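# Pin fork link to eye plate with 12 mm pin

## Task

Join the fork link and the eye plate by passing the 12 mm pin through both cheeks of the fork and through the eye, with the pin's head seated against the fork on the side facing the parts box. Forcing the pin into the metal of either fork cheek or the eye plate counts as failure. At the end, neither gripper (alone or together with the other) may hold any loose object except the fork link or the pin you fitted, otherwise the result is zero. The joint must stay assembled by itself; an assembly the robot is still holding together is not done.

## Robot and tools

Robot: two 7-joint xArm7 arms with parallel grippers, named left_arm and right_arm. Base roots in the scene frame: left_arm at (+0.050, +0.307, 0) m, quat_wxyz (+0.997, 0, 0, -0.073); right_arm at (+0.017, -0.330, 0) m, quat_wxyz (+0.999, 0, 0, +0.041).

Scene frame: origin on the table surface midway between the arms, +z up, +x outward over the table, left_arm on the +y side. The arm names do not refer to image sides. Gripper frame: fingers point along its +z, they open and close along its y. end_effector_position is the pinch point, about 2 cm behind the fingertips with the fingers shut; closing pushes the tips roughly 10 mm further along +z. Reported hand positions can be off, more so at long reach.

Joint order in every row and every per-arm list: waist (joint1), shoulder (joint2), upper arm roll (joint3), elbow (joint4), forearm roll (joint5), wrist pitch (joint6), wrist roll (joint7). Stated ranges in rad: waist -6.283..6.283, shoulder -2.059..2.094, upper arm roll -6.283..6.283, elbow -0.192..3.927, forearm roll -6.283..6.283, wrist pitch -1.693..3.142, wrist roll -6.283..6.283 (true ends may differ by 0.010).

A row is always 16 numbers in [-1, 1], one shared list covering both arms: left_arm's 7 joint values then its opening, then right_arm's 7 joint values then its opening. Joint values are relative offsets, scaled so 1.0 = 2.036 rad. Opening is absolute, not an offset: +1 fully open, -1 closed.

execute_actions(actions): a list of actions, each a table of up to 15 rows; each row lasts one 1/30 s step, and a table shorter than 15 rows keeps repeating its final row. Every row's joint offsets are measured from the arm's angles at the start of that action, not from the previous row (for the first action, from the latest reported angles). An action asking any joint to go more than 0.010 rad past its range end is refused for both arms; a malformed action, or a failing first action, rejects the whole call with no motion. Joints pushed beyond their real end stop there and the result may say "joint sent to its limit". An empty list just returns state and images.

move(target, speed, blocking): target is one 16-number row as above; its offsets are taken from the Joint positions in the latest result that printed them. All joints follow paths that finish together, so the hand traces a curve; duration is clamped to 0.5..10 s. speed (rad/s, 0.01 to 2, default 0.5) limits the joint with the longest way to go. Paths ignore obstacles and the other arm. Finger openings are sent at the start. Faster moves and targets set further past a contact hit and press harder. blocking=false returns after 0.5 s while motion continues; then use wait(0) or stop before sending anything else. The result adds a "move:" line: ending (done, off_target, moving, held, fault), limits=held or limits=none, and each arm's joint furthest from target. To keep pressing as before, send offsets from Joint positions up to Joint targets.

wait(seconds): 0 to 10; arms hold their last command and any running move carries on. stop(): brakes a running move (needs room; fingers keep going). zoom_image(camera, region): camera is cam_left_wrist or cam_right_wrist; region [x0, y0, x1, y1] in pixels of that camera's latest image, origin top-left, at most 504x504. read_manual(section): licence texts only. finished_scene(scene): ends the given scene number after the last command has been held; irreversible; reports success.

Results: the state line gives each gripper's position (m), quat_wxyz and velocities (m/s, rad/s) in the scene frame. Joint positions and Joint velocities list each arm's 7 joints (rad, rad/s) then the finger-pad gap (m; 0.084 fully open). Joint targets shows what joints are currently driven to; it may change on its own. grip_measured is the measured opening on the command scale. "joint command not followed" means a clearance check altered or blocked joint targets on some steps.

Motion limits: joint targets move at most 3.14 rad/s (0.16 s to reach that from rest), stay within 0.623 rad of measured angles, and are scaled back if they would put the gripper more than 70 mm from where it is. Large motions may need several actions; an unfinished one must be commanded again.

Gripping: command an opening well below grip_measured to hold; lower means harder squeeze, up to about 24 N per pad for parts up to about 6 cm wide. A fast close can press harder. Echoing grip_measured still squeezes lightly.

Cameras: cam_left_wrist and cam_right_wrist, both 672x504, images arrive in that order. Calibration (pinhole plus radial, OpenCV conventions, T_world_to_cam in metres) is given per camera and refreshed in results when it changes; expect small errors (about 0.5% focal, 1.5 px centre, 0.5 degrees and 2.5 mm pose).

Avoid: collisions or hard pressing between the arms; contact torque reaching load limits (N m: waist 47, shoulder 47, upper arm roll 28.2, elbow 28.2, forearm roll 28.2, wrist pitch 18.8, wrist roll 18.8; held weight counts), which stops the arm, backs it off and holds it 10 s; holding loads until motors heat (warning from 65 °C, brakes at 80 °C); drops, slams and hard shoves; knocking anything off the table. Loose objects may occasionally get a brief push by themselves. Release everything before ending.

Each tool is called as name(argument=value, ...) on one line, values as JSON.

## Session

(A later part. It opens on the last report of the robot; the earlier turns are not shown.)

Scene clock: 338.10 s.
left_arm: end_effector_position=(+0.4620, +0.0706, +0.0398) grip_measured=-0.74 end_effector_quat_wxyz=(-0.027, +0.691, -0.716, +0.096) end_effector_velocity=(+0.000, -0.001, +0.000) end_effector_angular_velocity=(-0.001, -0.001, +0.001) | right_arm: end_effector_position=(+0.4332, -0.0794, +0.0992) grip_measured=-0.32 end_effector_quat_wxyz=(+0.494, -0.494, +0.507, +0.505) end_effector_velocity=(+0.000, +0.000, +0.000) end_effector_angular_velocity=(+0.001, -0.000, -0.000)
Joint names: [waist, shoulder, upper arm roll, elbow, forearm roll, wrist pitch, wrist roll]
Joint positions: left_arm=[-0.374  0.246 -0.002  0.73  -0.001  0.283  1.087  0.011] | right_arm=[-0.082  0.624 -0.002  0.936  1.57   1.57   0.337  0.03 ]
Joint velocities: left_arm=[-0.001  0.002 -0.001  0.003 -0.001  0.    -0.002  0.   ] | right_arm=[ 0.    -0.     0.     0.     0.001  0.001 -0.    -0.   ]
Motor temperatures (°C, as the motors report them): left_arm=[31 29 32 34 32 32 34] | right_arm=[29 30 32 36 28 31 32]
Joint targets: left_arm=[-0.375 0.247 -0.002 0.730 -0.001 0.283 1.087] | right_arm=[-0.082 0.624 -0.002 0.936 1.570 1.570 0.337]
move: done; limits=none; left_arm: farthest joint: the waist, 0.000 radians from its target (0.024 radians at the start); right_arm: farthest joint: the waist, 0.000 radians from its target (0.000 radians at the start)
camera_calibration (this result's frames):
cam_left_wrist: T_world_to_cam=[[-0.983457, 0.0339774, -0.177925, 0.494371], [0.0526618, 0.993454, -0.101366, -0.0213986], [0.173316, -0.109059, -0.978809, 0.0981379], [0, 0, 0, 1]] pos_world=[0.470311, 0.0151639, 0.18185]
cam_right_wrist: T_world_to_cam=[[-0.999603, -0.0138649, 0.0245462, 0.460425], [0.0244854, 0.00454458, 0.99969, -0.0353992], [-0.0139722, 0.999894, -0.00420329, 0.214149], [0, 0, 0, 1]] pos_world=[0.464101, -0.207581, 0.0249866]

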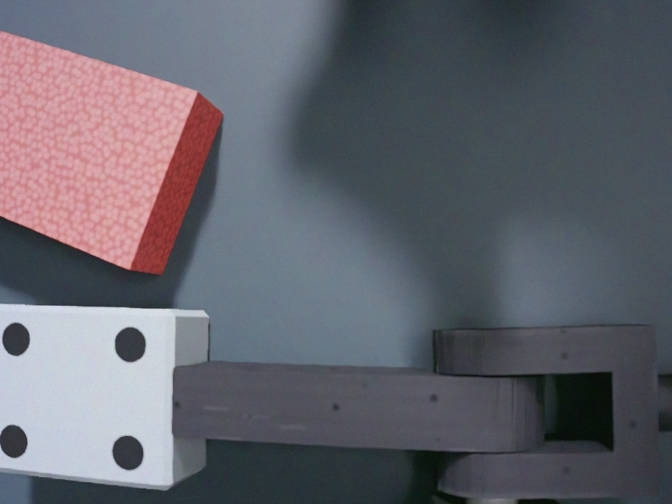

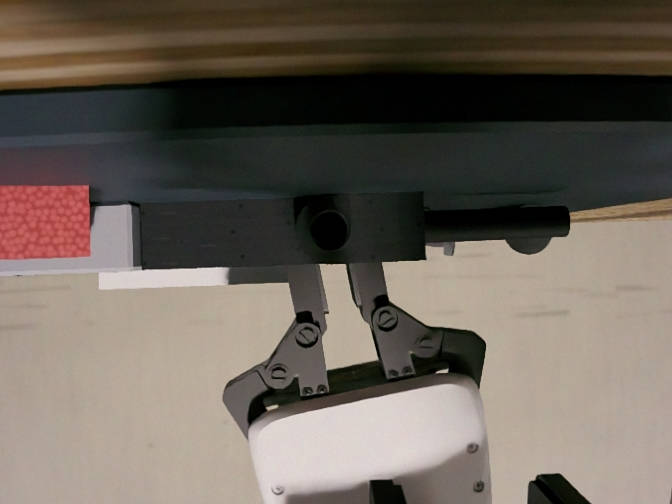

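move(target=[0,0,0,0,0,0,0,-0.3,0,0,0,0,0,0,0,-0.3])

move(target=[0.028,-0.0159,0,-0.0244,0,-0.0085,0.028,-0.3,0,0,0,0,0,0,0,-0.3], speed=0.04)

move(target=[0,0,0,0,0,0,0,-0.75,0,0,0,0,0,0,0,-0.3])

Scene clock: 357.53 s.
left_arm: end_effector_position=(+0.4620, +0.0706, +0.0398) grip_measured=-0.32 end_effector_quat_wxyz=(-0.027, +0.691, -0.716, +0.096) end_effector_velocity=(+0.001, +0.000, +0.000) end_effector_angular_velocity=(+0.001, -0.000, +0.000) | right_arm: end_effector_position=(+0.4332, -0.0794, +0.0992) grip_measured=-0.32 end_effector_quat_wxyz=(+0.494, -0.494, +0.507, +0.505) end_effector_velocity=(+0.000, -0.000, -0.000) end_effector_angular_velocity=(+0.000, +0.001, -0.001)
Joint names: [waist, shoulder, upper arm roll, elbow, forearm roll, wrist pitch, wrist roll]
Joint positions: left_arm=[-0.374  0.246 -0.002  0.73  -0.001  0.283  1.087  0.03 ] | right_arm=[-0.082  0.624 -0.002  0.936  1.57   1.57   0.337  0.03 ]
Joint velocities: left_arm=[-0.     0.     0.002  0.001  0.     0.001  0.001  0.   ] | right_arm=[ 0.     0.    -0.    -0.     0.001 -0.     0.    -0.   ]
Motor temperatures (°C, as the motors report them): left_arm=[31 29 32 34 32 32 34] | right_arm=[29 30 32 36 28 31 32]
Joint targets: left_arm=[-0.374 0.246 -0.002 0.730 -0.001 0.283 1.087] | right_arm=[-0.082 0.624 -0.002 0.936 1.570 1.570 0.337]
move: done; limits=none; left_arm: farthest joint: the waist, 0.000 radians from its target (0.001 radians at the start); right_arm: farthest joint: the waist, 0.000 radians from its target (0.000 radians at the start)
camera_calibration (this result's frames):
cam_left_wrist: T_world_to_cam=[[-0.983457, 0.0339894, -0.177924, 0.494367], [0.0526743, 0.993453, -0.10137, -0.021393], [0.173313, -0.109065, -0.978809, 0.0981393], [0, 0, 0, 1]] pos_world=[0.470307, 0.0151532, 0.181851]
cam_right_wrist: T_world_to_cam=[[-0.999603, -0.0138649, 0.0245463, 0.460425], [0.0244854, 0.00454456, 0.99969, -0.0353993], [-0.0139721, 0.999894, -0.00420326, 0.214149], [0, 0, 0, 1]] pos_world=[0.464101, -0.207581, 0.0249866]

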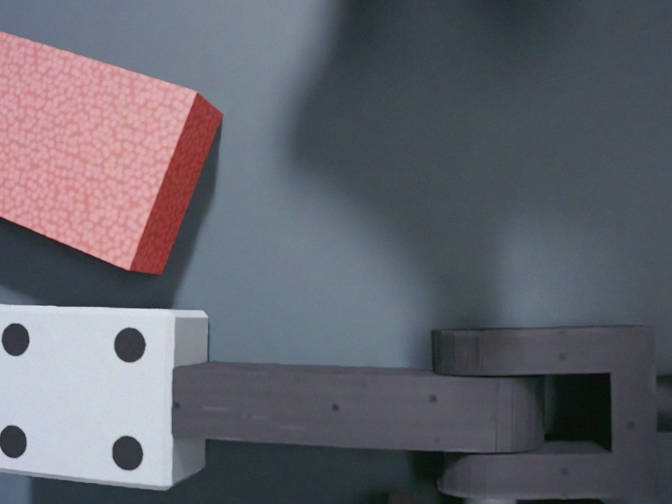

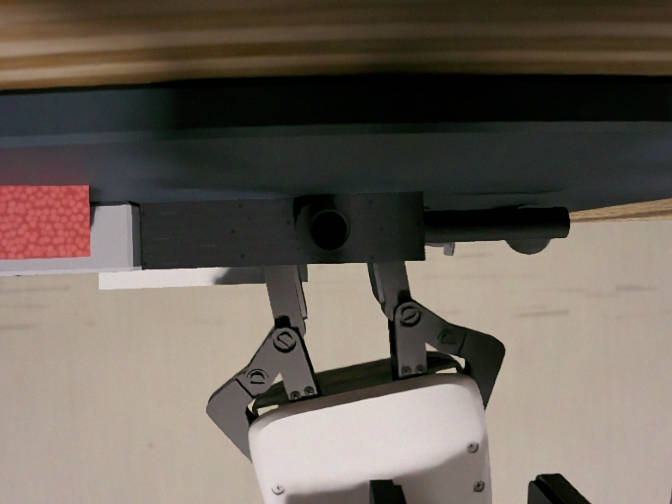

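Scene clock: 359.33 s.
left_arm: end_effector_position=(+0.4628, +0.1003, +0.0397) grip_measured=-0.32 end_effector_quat_wxyz=(-0.033, +0.691, -0.716, +0.094) end_effector_velocity=(-0.001, +0.001, -0.000) end_effector_angular_velocity=(+0.001, -0.000, -0.003) | right_arm: end_effector_position=(+0.4332, -0.0794, +0.0992) grip_measured=-0.32 end_effector_quat_wxyz=(+0.494, -0.494, +0.507, +0.505) end_effector_velocity=(-0.001, +0.001, -0.000) end_effector_angular_velocity=(-0.001, -0.000, +0.003)
Joint names: [waist, shoulder, upper arm roll, elbow, forearm roll, wrist pitch, wrist roll]
Joint positions: left_arm=[-0.318  0.214 -0.002  0.68  -0.001  0.266  1.144  0.03 ] | right_arm=[-0.082  0.624 -0.002  0.936  1.57   1.57   0.337  0.03 ]
Joint velocities: left_arm=[ 0.001 -0.001  0.    -0.003  0.002 -0.001  0.003  0.   ] | right_arm=[ 0.002  0.    -0.    -0.    -0.001 -0.    -0.    -0.   ]
Motor temperatures (°C, as the motors report them): left_arm=[31 29 32 34 32 32 34] | right_arm=[29 30 32 36 28 31 32]
Joint targets: left_arm=[-0.317 0.214 -0.002 0.680 -0.001 0.266 1.144] | right_arm=[-0.082 0.624 -0.002 0.936 1.570 1.570 0.337]
move: done; limits=none; left_arm: farthest joint: the waist, 0.001 radians from its target (0.057 radians at the start); right_arm: farthest joint: the waist, 0.000 radians from its target (0.000 radians at the start)
camera_calibration (this result's frames):
cam_left_wrist: T_world_to_cam=[[-0.982511, 0.0347721, -0.182928, 0.493751], [0.0521713, 0.994467, -0.0911788, -0.0512484], [0.178746, -0.0991278, -0.978889, 0.097673], [0, 0, 0, 1]] pos_world=[0.470331, 0.0434782, 0.181259]
cam_right_wrist: T_world_to_cam=[[-0.999603, -0.0138648, 0.0245467, 0.460425], [0.0244858, 0.00454454, 0.99969, -0.0353993], [-0.013972, 0.999894, -0.00420324, 0.214149], [0, 0, 0, 1]] pos_world=[0.464101, -0.207581, 0.0249866]

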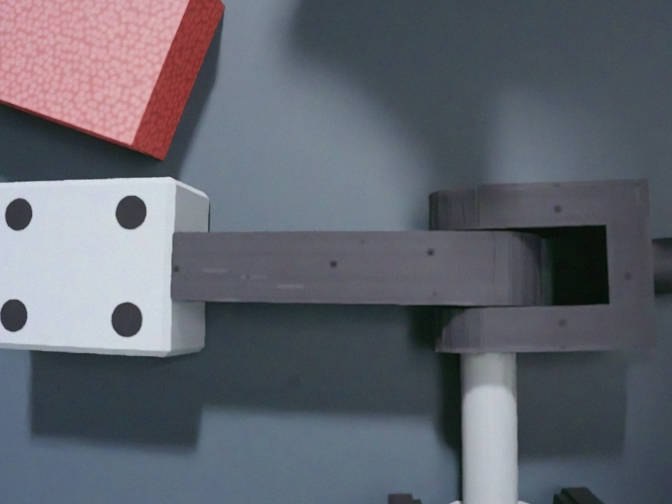

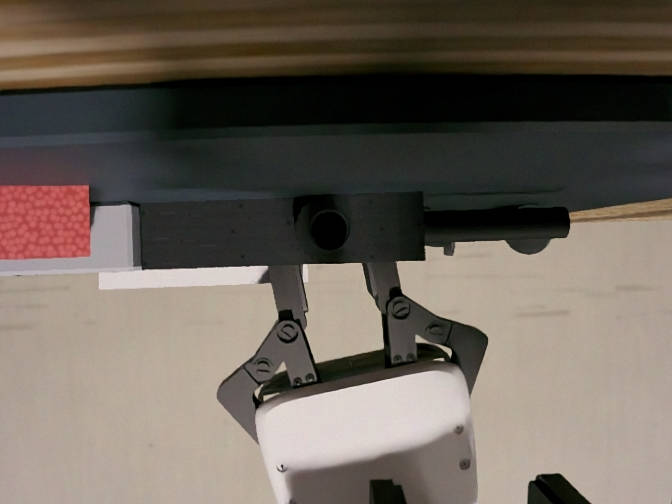

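Scene clock: 359.83 s.
left_arm: end_effector_position=(+0.4627, +0.1004, +0.0396) grip_measured=-0.58 end_effector_quat_wxyz=(-0.033, +0.691, -0.716, +0.094) end_effector_velocity=(+0.000, +0.000, +0.000) end_effector_angular_velocity=(+0.000, -0.000, -0.000) | right_arm: end_effector_position=(+0.4332, -0.0794, +0.0992) grip_measured=-0.32 end_effector_quat_wxyz=(+0.494, -0.494, +0.507, +0.505) end_effector_velocity=(+0.001, +0.000, +0.001) end_effector_angular_velocity=(+0.001, -0.000, -0.002)
Joint names: [waist, shoulder, upper arm roll, elbow, forearm roll, wrist pitch, wrist roll]
Joint positions: left_arm=[-0.318  0.214 -0.002  0.68  -0.001  0.266  1.144  0.019] | right_arm=[-0.082  0.624 -0.002  0.936  1.57   1.57   0.337  0.03 ]
Joint velocities: left_arm=[-0.001 -0.     0.001 -0.     0.001  0.    -0.    -0.   ] | right_arm=[ 0.    -0.001  0.     0.     0.002  0.     0.001  0.   ]
Motor temperatures (°C, as the motors report them): left_arm=[31 29 32 34 32 32 34] | right_arm=[29 30 32 36 28 31 32]
Joint targets: left_arm=[-0.318 0.214 -0.002 0.680 -0.001 0.266 1.144] | right_arm=[-0.082 0.624 -0.002 0.936 1.570 1.570 0.337]
move: done; limits=none; left_arm: farthest joint: the waist, 0.000 radians from its target (0.000 radians at the start); right_arm: farthest joint: the waist, 0.000 radians from its target (0.000 radians at the start)
camera_calibration (this result's frames):
cam_left_wrist: T_world_to_cam=[[-0.98253, 0.034783, -0.182827, 0.493711], [0.0521623, 0.994472, -0.0911264, -0.0512738], [0.178646, -0.099071, -0.978913, 0.0976913], [0, 0, 0, 1]] pos_world=[0.470308, 0.043496, 0.181222]
cam_right_wrist: T_world_to_cam=[[-0.999603, -0.0138649, 0.0245467, 0.460425], [0.0244858, 0.00454441, 0.99969, -0.0353994], [-0.0139721, 0.999894, -0.00420312, 0.214149], [0, 0, 0, 1]] pos_world=[0.464101, -0.207581, 0.0249866]

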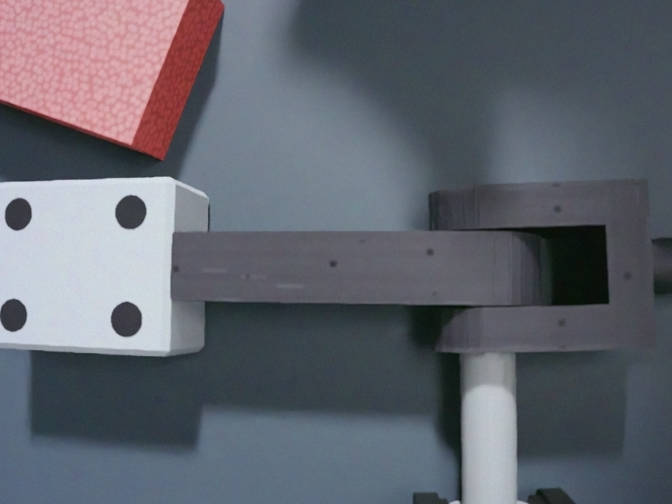

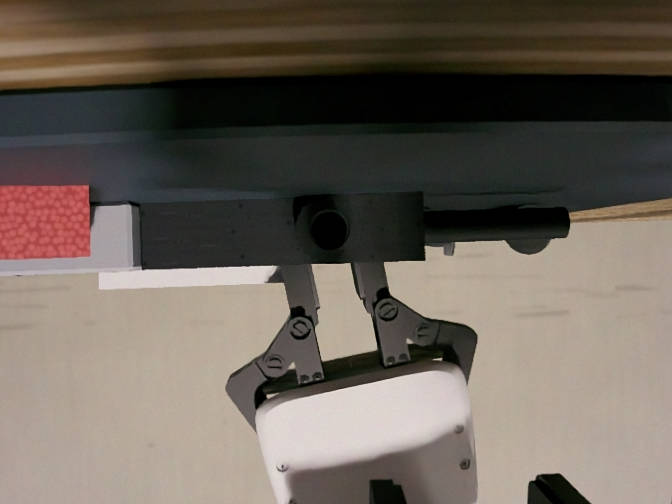

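Lift 1.5 mm to undo droop while advancing a third, then continue.

move(target=[-0.0093,0.003,0,0.0077,0,0.0047,-0.0093,-0.75,0,0,0,0,0,0,0,-0.3], speed=0.01)

Scene clock: 370.17 s.
left_arm: end_effector_position=(+0.4627, +0.0891, +0.0418) grip_measured=-0.58 end_effector_quat_wxyz=(-0.031, +0.690, -0.717, +0.096) end_effector_velocity=(+0.000, +0.001, -0.000) end_effector_angular_velocity=(+0.001, +0.002, +0.006) | right_arm: end_effector_position=(+0.4332, -0.0794, +0.0992) grip_measured=-0.32 end_effector_quat_wxyz=(+0.494, -0.494, +0.507, +0.505) end_effector_velocity=(-0.000, +0.000, -0.000) end_effector_angular_velocity=(+0.000, +0.001, +0.001)
Joint names: [waist, shoulder, upper arm roll, elbow, forearm roll, wrist pitch, wrist roll]
Joint positions: left_arm=[-0.337  0.22  -0.004  0.697 -0.001  0.275  1.125  0.019] | right_arm=[-0.082  0.624 -0.002  0.936  1.57   1.57   0.337  0.03 ]
Joint velocities: left_arm=[ 0.     0.     0.003  0.001 -0.     0.003 -0.003  0.   ] | right_arm=[ 0.  0. -0.  0. -0.  0.  0. -0.]
Motor temperatures (°C, as the motors report them): left_arm=[31 29 32 34 32 32 34] | right_arm=[29 30 32 36 28 31 32]
Joint targets: left_arm=[-0.337 0.220 -0.002 0.696 -0.001 0.276 1.125] | right_arm=[-0.082 0.624 -0.002 0.936 1.570 1.570 0.337]
move: done; limits=none; left_arm: farthest joint: the upper arm roll, 0.002 radians from its target (0.000 radians at the start); right_arm: farthest joint: the waist, 0.000 radians from its target (0.000 radians at the start)
camera_calibration (this result's frames):
cam_left_wrist: T_world_to_cam=[[-0.982356, 0.0369822, -0.183326, 0.494222], [0.0553087, 0.993855, -0.0958832, -0.0410732], [0.178653, -0.104331, -0.978365, 0.099138], [0, 0, 0, 1]] pos_world=[0.470062, 0.0328866, 0.183659]
cam_right_wrist: T_world_to_cam=[[-0.999603, -0.0138648, 0.0245468, 0.460425], [0.0244859, 0.00454446, 0.99969, -0.0353993], [-0.0139721, 0.999894, -0.00420316, 0.214149], [0, 0, 0, 1]] pos_world=[0.464101, -0.207581, 0.0249865]

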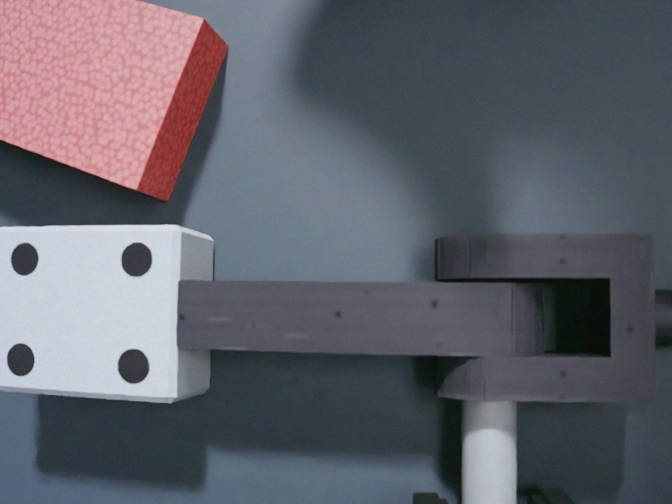

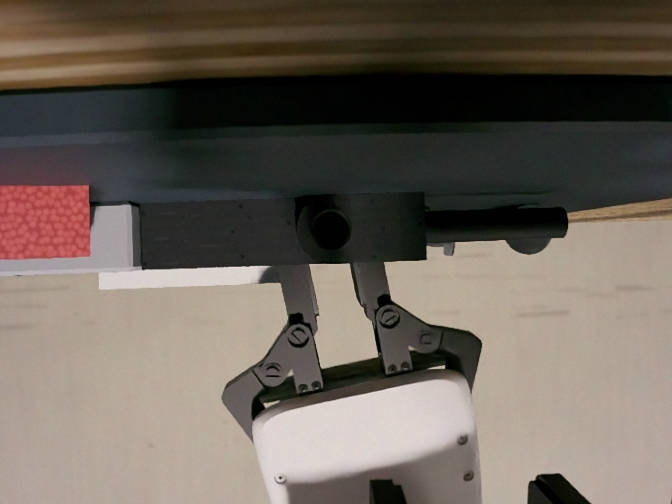

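move(target=[0,0,0,0,0,0,0,-0.3,0,0,0,0,0,0,0,-0.3])

move(target=[0.011,-0.004,0.001,-0.0095,0,-0.0055,0.011,-0.3,0,0,0,0,0,0,0,-0.3], speed=0.03)

zoom_image(camera="cam_right_wrist", region=[290,195,370,265])

Scene clock: 377.90 s.
left_arm: end_effector_position=(+0.4627, +0.0892, +0.0417) grip_measured=-0.32 end_effector_quat_wxyz=(-0.031, +0.690, -0.717, +0.096) end_effector_velocity=(-0.000, -0.001, +0.000) end_effector_angular_velocity=(-0.002, -0.001, -0.001) | right_arm: end_effector_position=(+0.4332, -0.0794, +0.0992) grip_measured=-0.32 end_effector_quat_wxyz=(+0.494, -0.494, +0.507, +0.505) end_effector_velocity=(+0.000, -0.000, +0.000) end_effector_angular_velocity=(+0.000, -0.001, -0.001)
Joint names: [waist, shoulder, upper arm roll, elbow, forearm roll, wrist pitch, wrist roll]
Joint positions: left_arm=[-0.337  0.22  -0.003  0.697 -0.001  0.275  1.125  0.03 ] | right_arm=[-0.082  0.624 -0.002  0.936  1.57   1.57   0.337  0.03 ]
Joint velocities: left_arm=[-0.001 -0.    -0.001  0.    -0.001 -0.001 -0.001  0.   ] | right_arm=[-0.001 -0.     0.    -0.     0.001 -0.    -0.001 -0.   ]
Motor temperatures (°C, as the motors report them): left_arm=[31 29 32 34 32 32 34] | right_arm=[29 30 32 36 28 31 32]
Joint targets: left_arm=[-0.337 0.220 -0.004 0.697 -0.001 0.275 1.125] | right_arm=[-0.082 0.624 -0.002 0.936 1.570 1.570 0.337]
move: done; limits=none; left_arm: farthest joint: the upper arm roll, 0.001 radians from its target (0.002 radians at the start); right_arm: farthest joint: the waist, 0.000 radians from its target (0.000 radians at the start)
camera_calibration (this result's frames):
cam_left_wrist: T_world_to_cam=[[-0.9824, 0.0368862, -0.183109, 0.494173], [0.0551664, 0.993874, -0.0957638, -0.0411122], [0.178455, -0.10418, -0.978417, 0.0991622], [0, 0, 0, 1]] pos_world=[0.470048, 0.0329629, 0.183573]
cam_right_wrist: T_world_to_cam=[[-0.999603, -0.0138648, 0.0245466, 0.460425], [0.0244857, 0.00454449, 0.99969, -0.0353993], [-0.013972, 0.999894, -0.00420319, 0.214149], [0, 0, 0, 1]] pos_world=[0.464101, -0.207581, 0.0249865]

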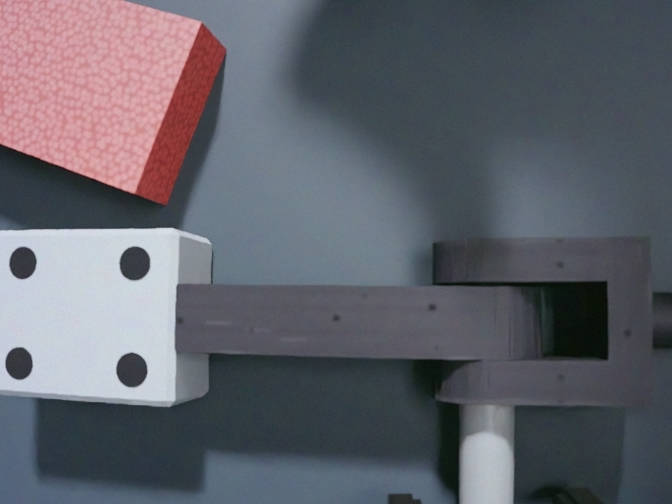

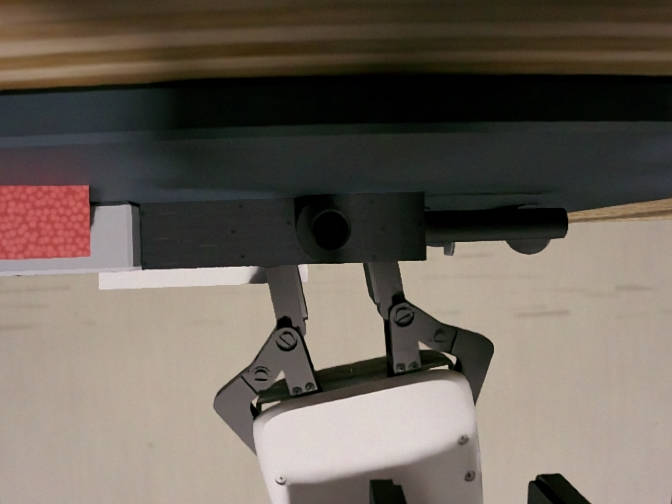

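Scene clock: 379.00 s.
left_arm: end_effector_position=(+0.4632, +0.1016, +0.0402) grip_measured=-0.32 end_effector_quat_wxyz=(-0.034, +0.690, -0.716, +0.095) end_effector_velocity=(+0.000, +0.001, -0.000) end_effector_angular_velocity=(+0.001, -0.001, -0.003) | right_arm: end_effector_position=(+0.4332, -0.0794, +0.0992) grip_measured=-0.32 end_effector_quat_wxyz=(+0.494, -0.494, +0.507, +0.505) end_effector_velocity=(+0.001, -0.000, +0.000) end_effector_angular_velocity=(+0.001, +0.000, -0.003)
Joint names: [waist, shoulder, upper arm roll, elbow, forearm roll, wrist pitch, wrist roll]
Joint positions: left_arm=[-0.315  0.212 -0.001  0.678 -0.001  0.264  1.147  0.03 ] | right_arm=[-0.082  0.624 -0.002  0.936  1.57   1.57   0.337  0.03 ]
Joint velocities: left_arm=[ 0.002 -0.001 -0.    -0.001  0.003 -0.001  0.002 -0.   ] | right_arm=[-0.001  0.    -0.     0.     0.002  0.    -0.     0.   ]
Motor temperatures (°C, as the motors report them): left_arm=[31 29 32 34 32 32 34] | right_arm=[29 30 32 36 28 31 32]
Joint targets: left_arm=[-0.315 0.212 -0.001 0.678 -0.001 0.264 1.147] | right_arm=[-0.082 0.624 -0.002 0.936 1.570 1.570 0.337]
move: done; limits=none; left_arm: farthest joint: the waist, 0.001 radians from its target (0.023 radians at the start); right_arm: farthest joint: the waist, 0.000 radians from its target (0.000 radians at the start)
camera_calibration (this result's frames):
cam_left_wrist: T_world_to_cam=[[-0.982064, 0.0353712, -0.185202, 0.494028], [0.0530373, 0.994408, -0.0913197, -0.0528532], [0.180936, -0.0995043, -0.978448, 0.0972104], [0, 0, 0, 1]] pos_world=[0.470381, 0.0447561, 0.181784]
cam_right_wrist: T_world_to_cam=[[-0.999603, -0.0138645, 0.0245468, 0.460425], [0.0244859, 0.00454453, 0.99969, -0.0353993], [-0.0139718, 0.999894, -0.00420323, 0.214149], [0, 0, 0, 1]] pos_world=[0.464101, -0.207581, 0.0249865]

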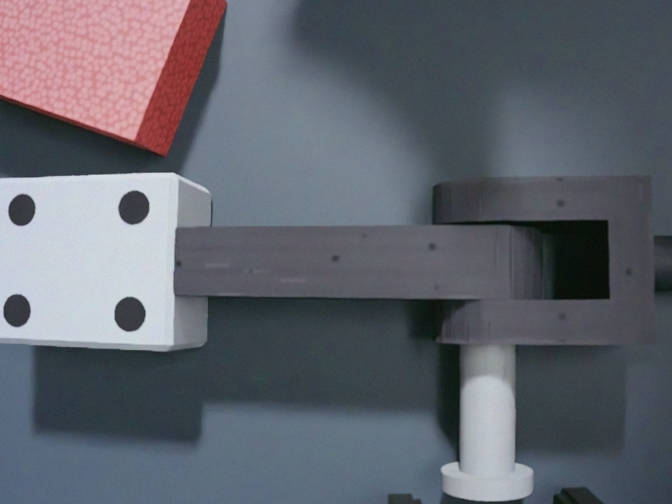

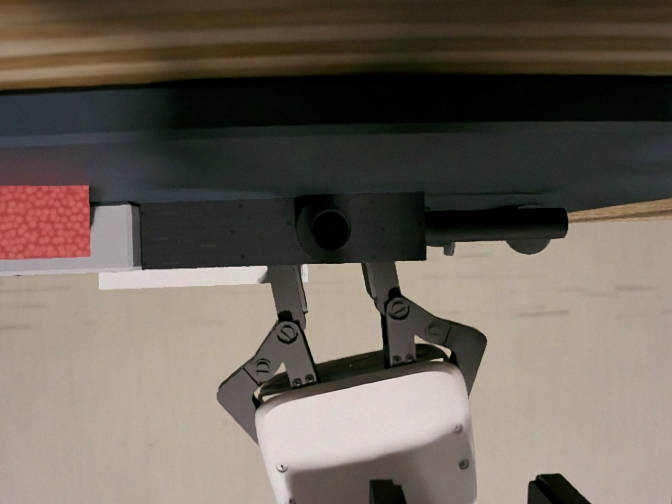

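Region (290, 195, 370, 265) of cam_right_wrist's 672x504 image, scaled by 6.300, with more detail than that image has; it fills the top 441 rows of this view, and the rest is white.

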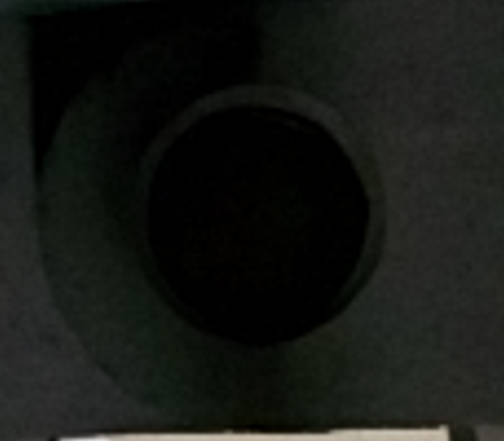

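It advanced. Close behind head and push.

move(target=[0,0,0,0,0,0,0,-1,0,0,0,0,0,0,0,-0.3])

move(target=[-0.027,0.0153,0,0.0235,0,0.0082,-0.027,-1,0,0,0,0,0,0,0,-0.3], speed=0.012)

move(target=[0.015,-0.012,0,-0.012,0,0,0.015,-1,0,0,0,0,0,0,0,-0.3], speed=0.04)

Scene clock: 387.40 s.
left_arm: end_effector_position=(+0.4632, +0.1016, +0.0402) grip_measured=-1.00 end_effector_quat_wxyz=(-0.034, +0.690, -0.716, +0.095) end_effector_velocity=(-0.000, +0.000, -0.000) end_effector_angular_velocity=(+0.001, +0.000, +0.001) | right_arm: end_effector_position=(+0.4332, -0.0794, +0.0992) grip_measured=-0.32 end_effector_quat_wxyz=(+0.494, -0.494, +0.507, +0.505) end_effector_velocity=(-0.000, +0.000, -0.000) end_effector_angular_velocity=(-0.000, +0.001, +0.000)
Joint names: [waist, shoulder, upper arm roll, elbow, forearm roll, wrist pitch, wrist roll]
Joint positions: left_arm=[-0.315  0.212 -0.001  0.678 -0.001  0.264  1.147  0.   ] | right_arm=[-0.082  0.624 -0.002  0.936  1.57   1.57   0.337  0.03 ]
Joint velocities: left_arm=[-0.001  0.     0.001 -0.     0.001  0.    -0.     0.   ] | right_arm=[ 0.     0.    -0.    -0.    -0.    -0.     0.001 -0.   ]
Motor temperatures (°C, as the motors report them): left_arm=[31 29 32 34 32 32 34] | right_arm=[29 30 32 36 28 31 32]
Joint targets: left_arm=[-0.315 0.212 -0.001 0.678 -0.001 0.264 1.147] | right_arm=[-0.082 0.624 -0.002 0.936 1.570 1.570 0.337]
move: done; limits=none; left_arm: farthest joint: the waist, 0.000 radians from its target (0.000 radians at the start); right_arm: farthest joint: the waist, 0.000 radians from its target (0.000 radians at the start)
camera_calibration (this result's frames):
cam_left_wrist: T_world_to_cam=[[-0.982064, 0.0353686, -0.185202, 0.494028], [0.0530342, 0.994409, -0.0913173, -0.0528579], [0.180936, -0.0995014, -0.978449, 0.0972096], [0, 0, 0, 1]] pos_world=[0.470382, 0.0447618, 0.181783]
cam_right_wrist: T_world_to_cam=[[-0.999603, -0.0138643, 0.0245468, 0.460426], [0.0244859, 0.0045447, 0.99969, -0.0353993], [-0.0139715, 0.999894, -0.00420341, 0.214149], [0, 0, 0, 1]] pos_world=[0.464101, -0.207581, 0.0249865]

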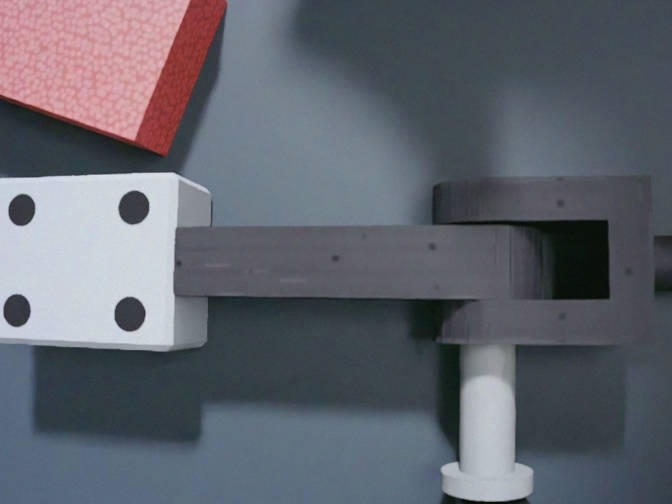

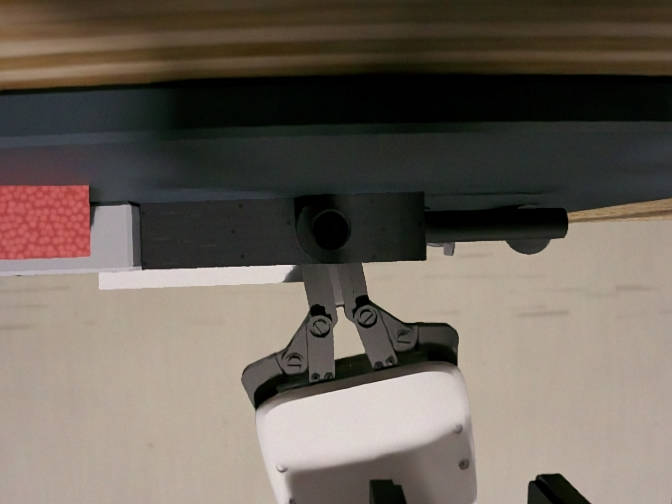

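Scene clock: 392.20 s.
left_arm: end_effector_position=(+0.4626, +0.0729, +0.0403) grip_measured=-1.00 end_effector_quat_wxyz=(-0.028, +0.690, -0.716, +0.097) end_effector_velocity=(-0.000, -0.002, -0.000) end_effector_angular_velocity=(+0.000, +0.001, -0.000) | right_arm: end_effector_position=(+0.4332, -0.0794, +0.0992) grip_measured=-0.32 end_effector_quat_wxyz=(+0.494, -0.494, +0.507, +0.505) end_effector_velocity=(-0.000, +0.000, -0.000) end_effector_angular_velocity=(-0.000, +0.001, +0.000)
Joint names: [waist, shoulder, upper arm roll, elbow, forearm roll, wrist pitch, wrist roll]
Joint positions: left_arm=[-0.37   0.243 -0.001  0.726 -0.001  0.28   1.093  0.   ] | right_arm=[-0.082  0.624 -0.002  0.936  1.57   1.57   0.337  0.03 ]
Joint velocities: left_arm=[-0.003  0.002 -0.     0.004  0.001  0.002 -0.003  0.   ] | right_arm=[ 0.001  0.    -0.     0.     0.001 -0.     0.001 -0.   ]
Motor temperatures (°C, as the motors report them): left_arm=[31 29 32 34 32 32 34] | right_arm=[29 30 32 36 28 31 32]
Joint targets: left_arm=[-0.370 0.243 -0.001 0.726 -0.001 0.281 1.092] | right_arm=[-0.082 0.624 -0.002 0.936 1.570 1.570 0.337]
move: done; limits=none; left_arm: farthest joint: the wrist roll, 0.001 radians from its target (0.055 radians at the start); right_arm: farthest joint: the waist, 0.000 radians from its target (0.000 radians at the start)
camera_calibration (this result's frames):
cam_left_wrist: T_world_to_cam=[[-0.982974, 0.0347296, -0.180434, 0.494752], [0.0536889, 0.993408, -0.101279, -0.0241488], [0.175728, -0.109241, -0.978359, 0.0976999], [0, 0, 0, 1]] pos_world=[0.470456, 0.01748, 0.18241]
cam_right_wrist: T_world_to_cam=[[-0.999603, -0.0138644, 0.0245467, 0.460426], [0.0244858, 0.00454456, 0.99969, -0.0353993], [-0.0139716, 0.999894, -0.00420328, 0.214148], [0, 0, 0, 1]] pos_world=[0.464101, -0.207581, 0.0249865]

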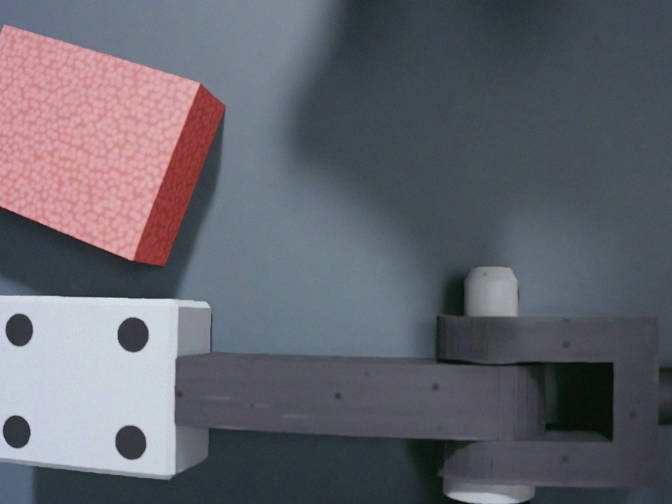

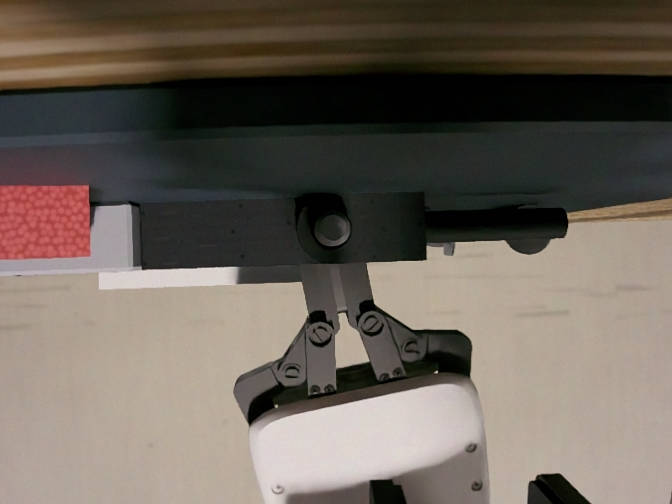

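Scene clock: 393.33 s.
left_arm: end_effector_position=(+0.4636, +0.0886, +0.0431) grip_measured=-1.00 end_effector_quat_wxyz=(-0.031, +0.690, -0.716, +0.096) end_effector_velocity=(+0.000, +0.001, +0.001) end_effector_angular_velocity=(+0.001, -0.001, -0.004) | right_arm: end_effector_position=(+0.4332, -0.0794, +0.0992) grip_measured=-0.32 end_effector_quat_wxyz=(+0.494, -0.494, +0.507, +0.505) end_effector_velocity=(-0.000, -0.000, -0.000) end_effector_angular_velocity=(-0.000, +0.002, +0.000)
Joint names: [waist, shoulder, upper arm roll, elbow, forearm roll, wrist pitch, wrist roll]
Joint positions: left_arm=[-0.34   0.219 -0.002  0.701 -0.001  0.28   1.123  0.   ] | right_arm=[-0.082  0.624 -0.002  0.936  1.57   1.57   0.337  0.03 ]
Joint velocities: left_arm=[ 0.002 -0.002 -0.    -0.001  0.003  0.001  0.003  0.   ] | right_arm=[-0.     0.    -0.    -0.    -0.001 -0.     0.001 -0.   ]
Motor temperatures (°C, as the motors report them): left_arm=[31 29 32 34 32 32 34] | right_arm=[29 30 32 36 28 31 32]
Joint targets: left_arm=[-0.339 0.218 -0.001 0.701 -0.001 0.280 1.123] | right_arm=[-0.082 0.624 -0.002 0.936 1.570 1.570 0.337]
move: done; limits=none; left_arm: farthest joint: the upper arm roll, 0.001 radians from its target (0.000 radians at the start); right_arm: farthest joint: the waist, 0.000 radians from its target (0.000 radians at the start)
camera_calibration (this result's frames):
cam_left_wrist: T_world_to_cam=[[-0.982455, 0.0351843, -0.18315, 0.495582], [0.0534581, 0.993963, -0.0958133, -0.039619], [0.178673, -0.103923, -0.978405, 0.100184], [0, 0, 0, 1]] pos_world=[0.471105, 0.0323545, 0.184991]
cam_right_wrist: T_world_to_cam=[[-0.999603, -0.0138642, 0.0245466, 0.460426], [0.0244857, 0.00454445, 0.99969, -0.0353993], [-0.0139715, 0.999894, -0.00420317, 0.214148], [0, 0, 0, 1]] pos_world=[0.464101, -0.207581, 0.0249866]

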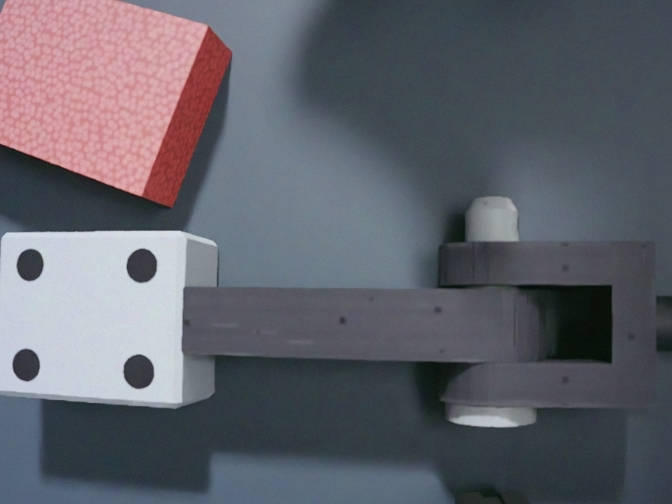

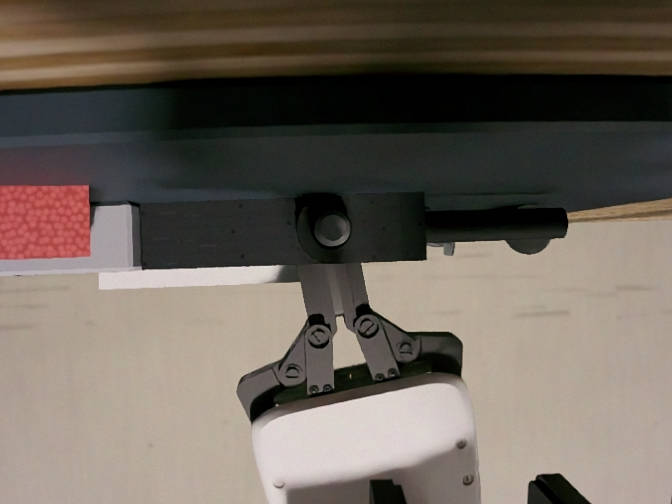

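About 2 mm gap remains.

move(target=[-0.0178,0.0137,0,0.0146,0,0.0009,-0.0178,-1,0,0,0,0,0,0,0,-0.3], speed=0.015)

move(target=[0.025,-0.018,0,-0.02,0,0,0.025,-1,0,0,0,0,0,0,0,-0.3], speed=0.05)

Scene clock: 402.23 s.
left_arm: end_effector_position=(+0.4627, +0.0715, +0.0399) grip_measured=-1.00 end_effector_quat_wxyz=(-0.028, +0.691, -0.716, +0.096) end_effector_velocity=(-0.000, -0.002, +0.000) end_effector_angular_velocity=(-0.001, -0.001, -0.001) | right_arm: end_effector_position=(+0.4332, -0.0794, +0.0992) grip_measured=-0.32 end_effector_quat_wxyz=(+0.494, -0.494, +0.507, +0.505) end_effector_velocity=(+0.000, +0.000, +0.000) end_effector_angular_velocity=(-0.000, -0.000, -0.000)
Joint names: [waist, shoulder, upper arm roll, elbow, forearm roll, wrist pitch, wrist roll]
Joint positions: left_arm=[-0.375  0.246  0.     0.73  -0.001  0.283  1.087  0.   ] | right_arm=[-0.082  0.624 -0.002  0.936  1.57   1.57   0.337  0.03 ]
Joint velocities: left_arm=[-0.004  0.001 -0.001  0.002  0.001 -0.    -0.004  0.   ] | right_arm=[ 0. -0.  0.  0.  0. -0.  0.  0.]
Motor temperatures (°C, as the motors report them): left_arm=[31 29 32 34 32 32 34] | right_arm=[29 30 32 36 28 31 32]
Joint targets: left_arm=[-0.376 0.247 -0.002 0.731 -0.001 0.282 1.087] | right_arm=[-0.082 0.624 -0.002 0.936 1.570 1.570 0.337]
move: done; limits=none; left_arm: farthest joint: the waist, 0.002 radians from its target (0.037 radians at the start); right_arm: farthest joint: the waist, 0.000 radians from its target (0.000 radians at the start)
camera_calibration (this result's frames):
cam_left_wrist: T_world_to_cam=[[-0.983371, 0.0320892, -0.178748, 0.495131], [0.0508096, 0.993572, -0.101158, -0.0214252], [0.174353, -0.108558, -0.978681, 0.0977003], [0, 0, 0, 1]] pos_world=[0.470952, 0.0160053, 0.181954]
cam_right_wrist: T_world_to_cam=[[-0.999603, -0.0138642, 0.0245465, 0.460426], [0.0244856, 0.00454449, 0.99969, -0.0353993], [-0.0139715, 0.999894, -0.00420321, 0.214148], [0, 0, 0, 1]] pos_world=[0.464101, -0.207581, 0.0249866]

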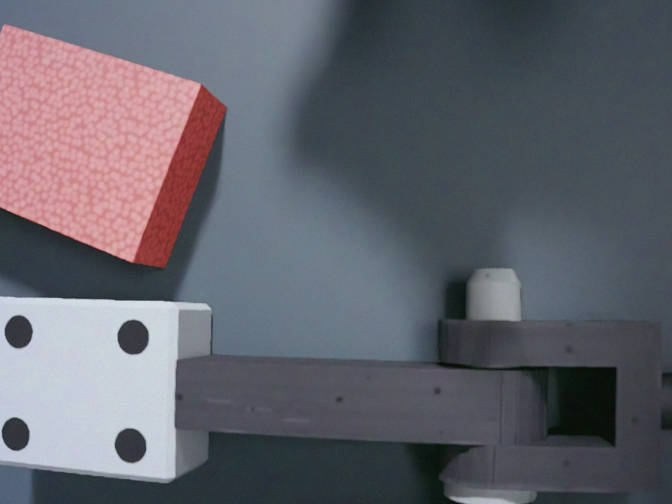

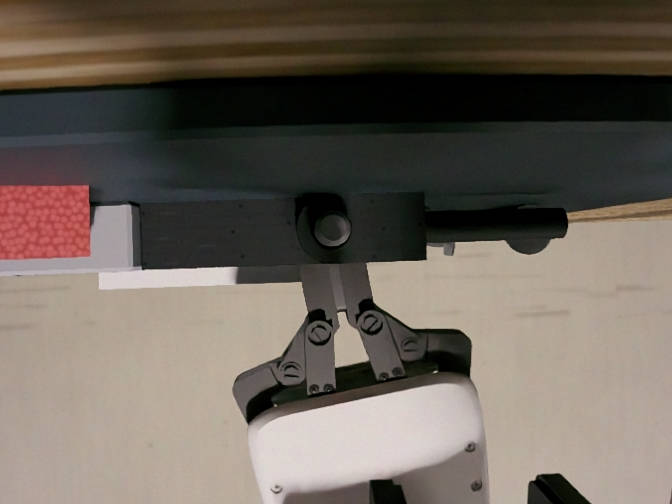

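Scene clock: 403.63 s.
left_arm: end_effector_position=(+0.4634, +0.0980, +0.0427) grip_measured=-1.00 end_effector_quat_wxyz=(-0.032, +0.691, -0.716, +0.093) end_effector_velocity=(+0.000, +0.001, +0.001) end_effector_angular_velocity=(-0.000, -0.001, +0.000) | right_arm: end_effector_position=(+0.4332, -0.0794, +0.0992) grip_measured=-0.32 end_effector_quat_wxyz=(+0.494, -0.494, +0.507, +0.505) end_effector_velocity=(+0.000, -0.000, -0.000) end_effector_angular_velocity=(+0.000, +0.001, -0.000)
Joint names: [waist, shoulder, upper arm roll, elbow, forearm roll, wrist pitch, wrist roll]
Joint positions: left_arm=[-0.324  0.21   0.     0.689 -0.001  0.283  1.138  0.   ] | right_arm=[-0.082  0.624 -0.002  0.936  1.57   1.57   0.337  0.03 ]
Joint velocities: left_arm=[ 0.002 -0.003 -0.    -0.002 -0.     0.     0.002  0.   ] | right_arm=[-0.001  0.     0.    -0.    -0.     0.     0.001  0.   ]
Motor temperatures (°C, as the motors report them): left_arm=[31 29 32 34 32 32 34] | right_arm=[29 30 32 36 28 31 32]
Joint targets: left_arm=[-0.324 0.210 0.000 0.689 -0.001 0.283 1.138] | right_arm=[-0.082 0.624 -0.002 0.936 1.570 1.570 0.337]
move: done; limits=none; left_arm: farthest joint: the shoulder, 0.001 radians from its target (0.037 radians at the start); right_arm: farthest joint: the waist, 0.000 radians from its target (0.000 radians at the start)
camera_calibration (this result's frames):
cam_left_wrist: T_world_to_cam=[[-0.983188, 0.0331429, -0.179564, 0.495309], [0.0500537, 0.99464, -0.0904802, -0.0477325], [0.175603, -0.0979469, -0.979576, 0.101675], [0, 0, 0, 1]] pos_world=[0.471517, 0.0410194, 0.184219]
cam_right_wrist: T_world_to_cam=[[-0.999603, -0.0138644, 0.0245464, 0.460426], [0.0244855, 0.0045445, 0.99969, -0.0353993], [-0.0139716, 0.999894, -0.00420322, 0.214148], [0, 0, 0, 1]] pos_world=[0.464101, -0.207581, 0.0249866]

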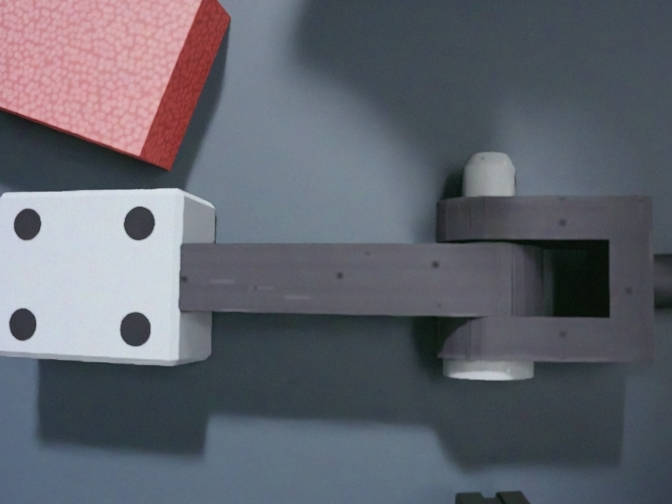

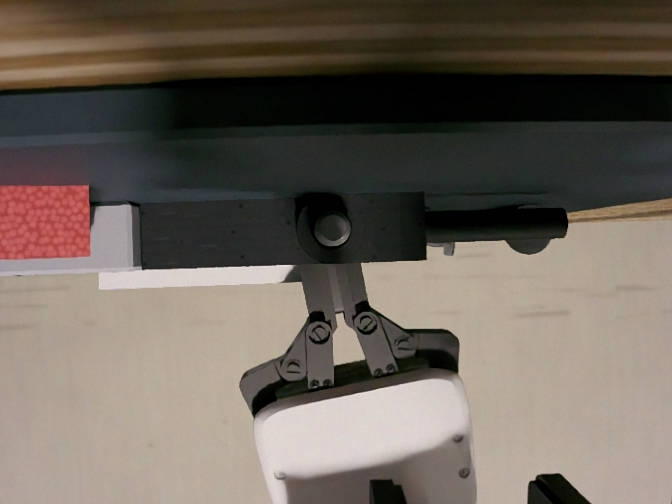

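finished_scene(scene=1)

The scene is finished: the task was done.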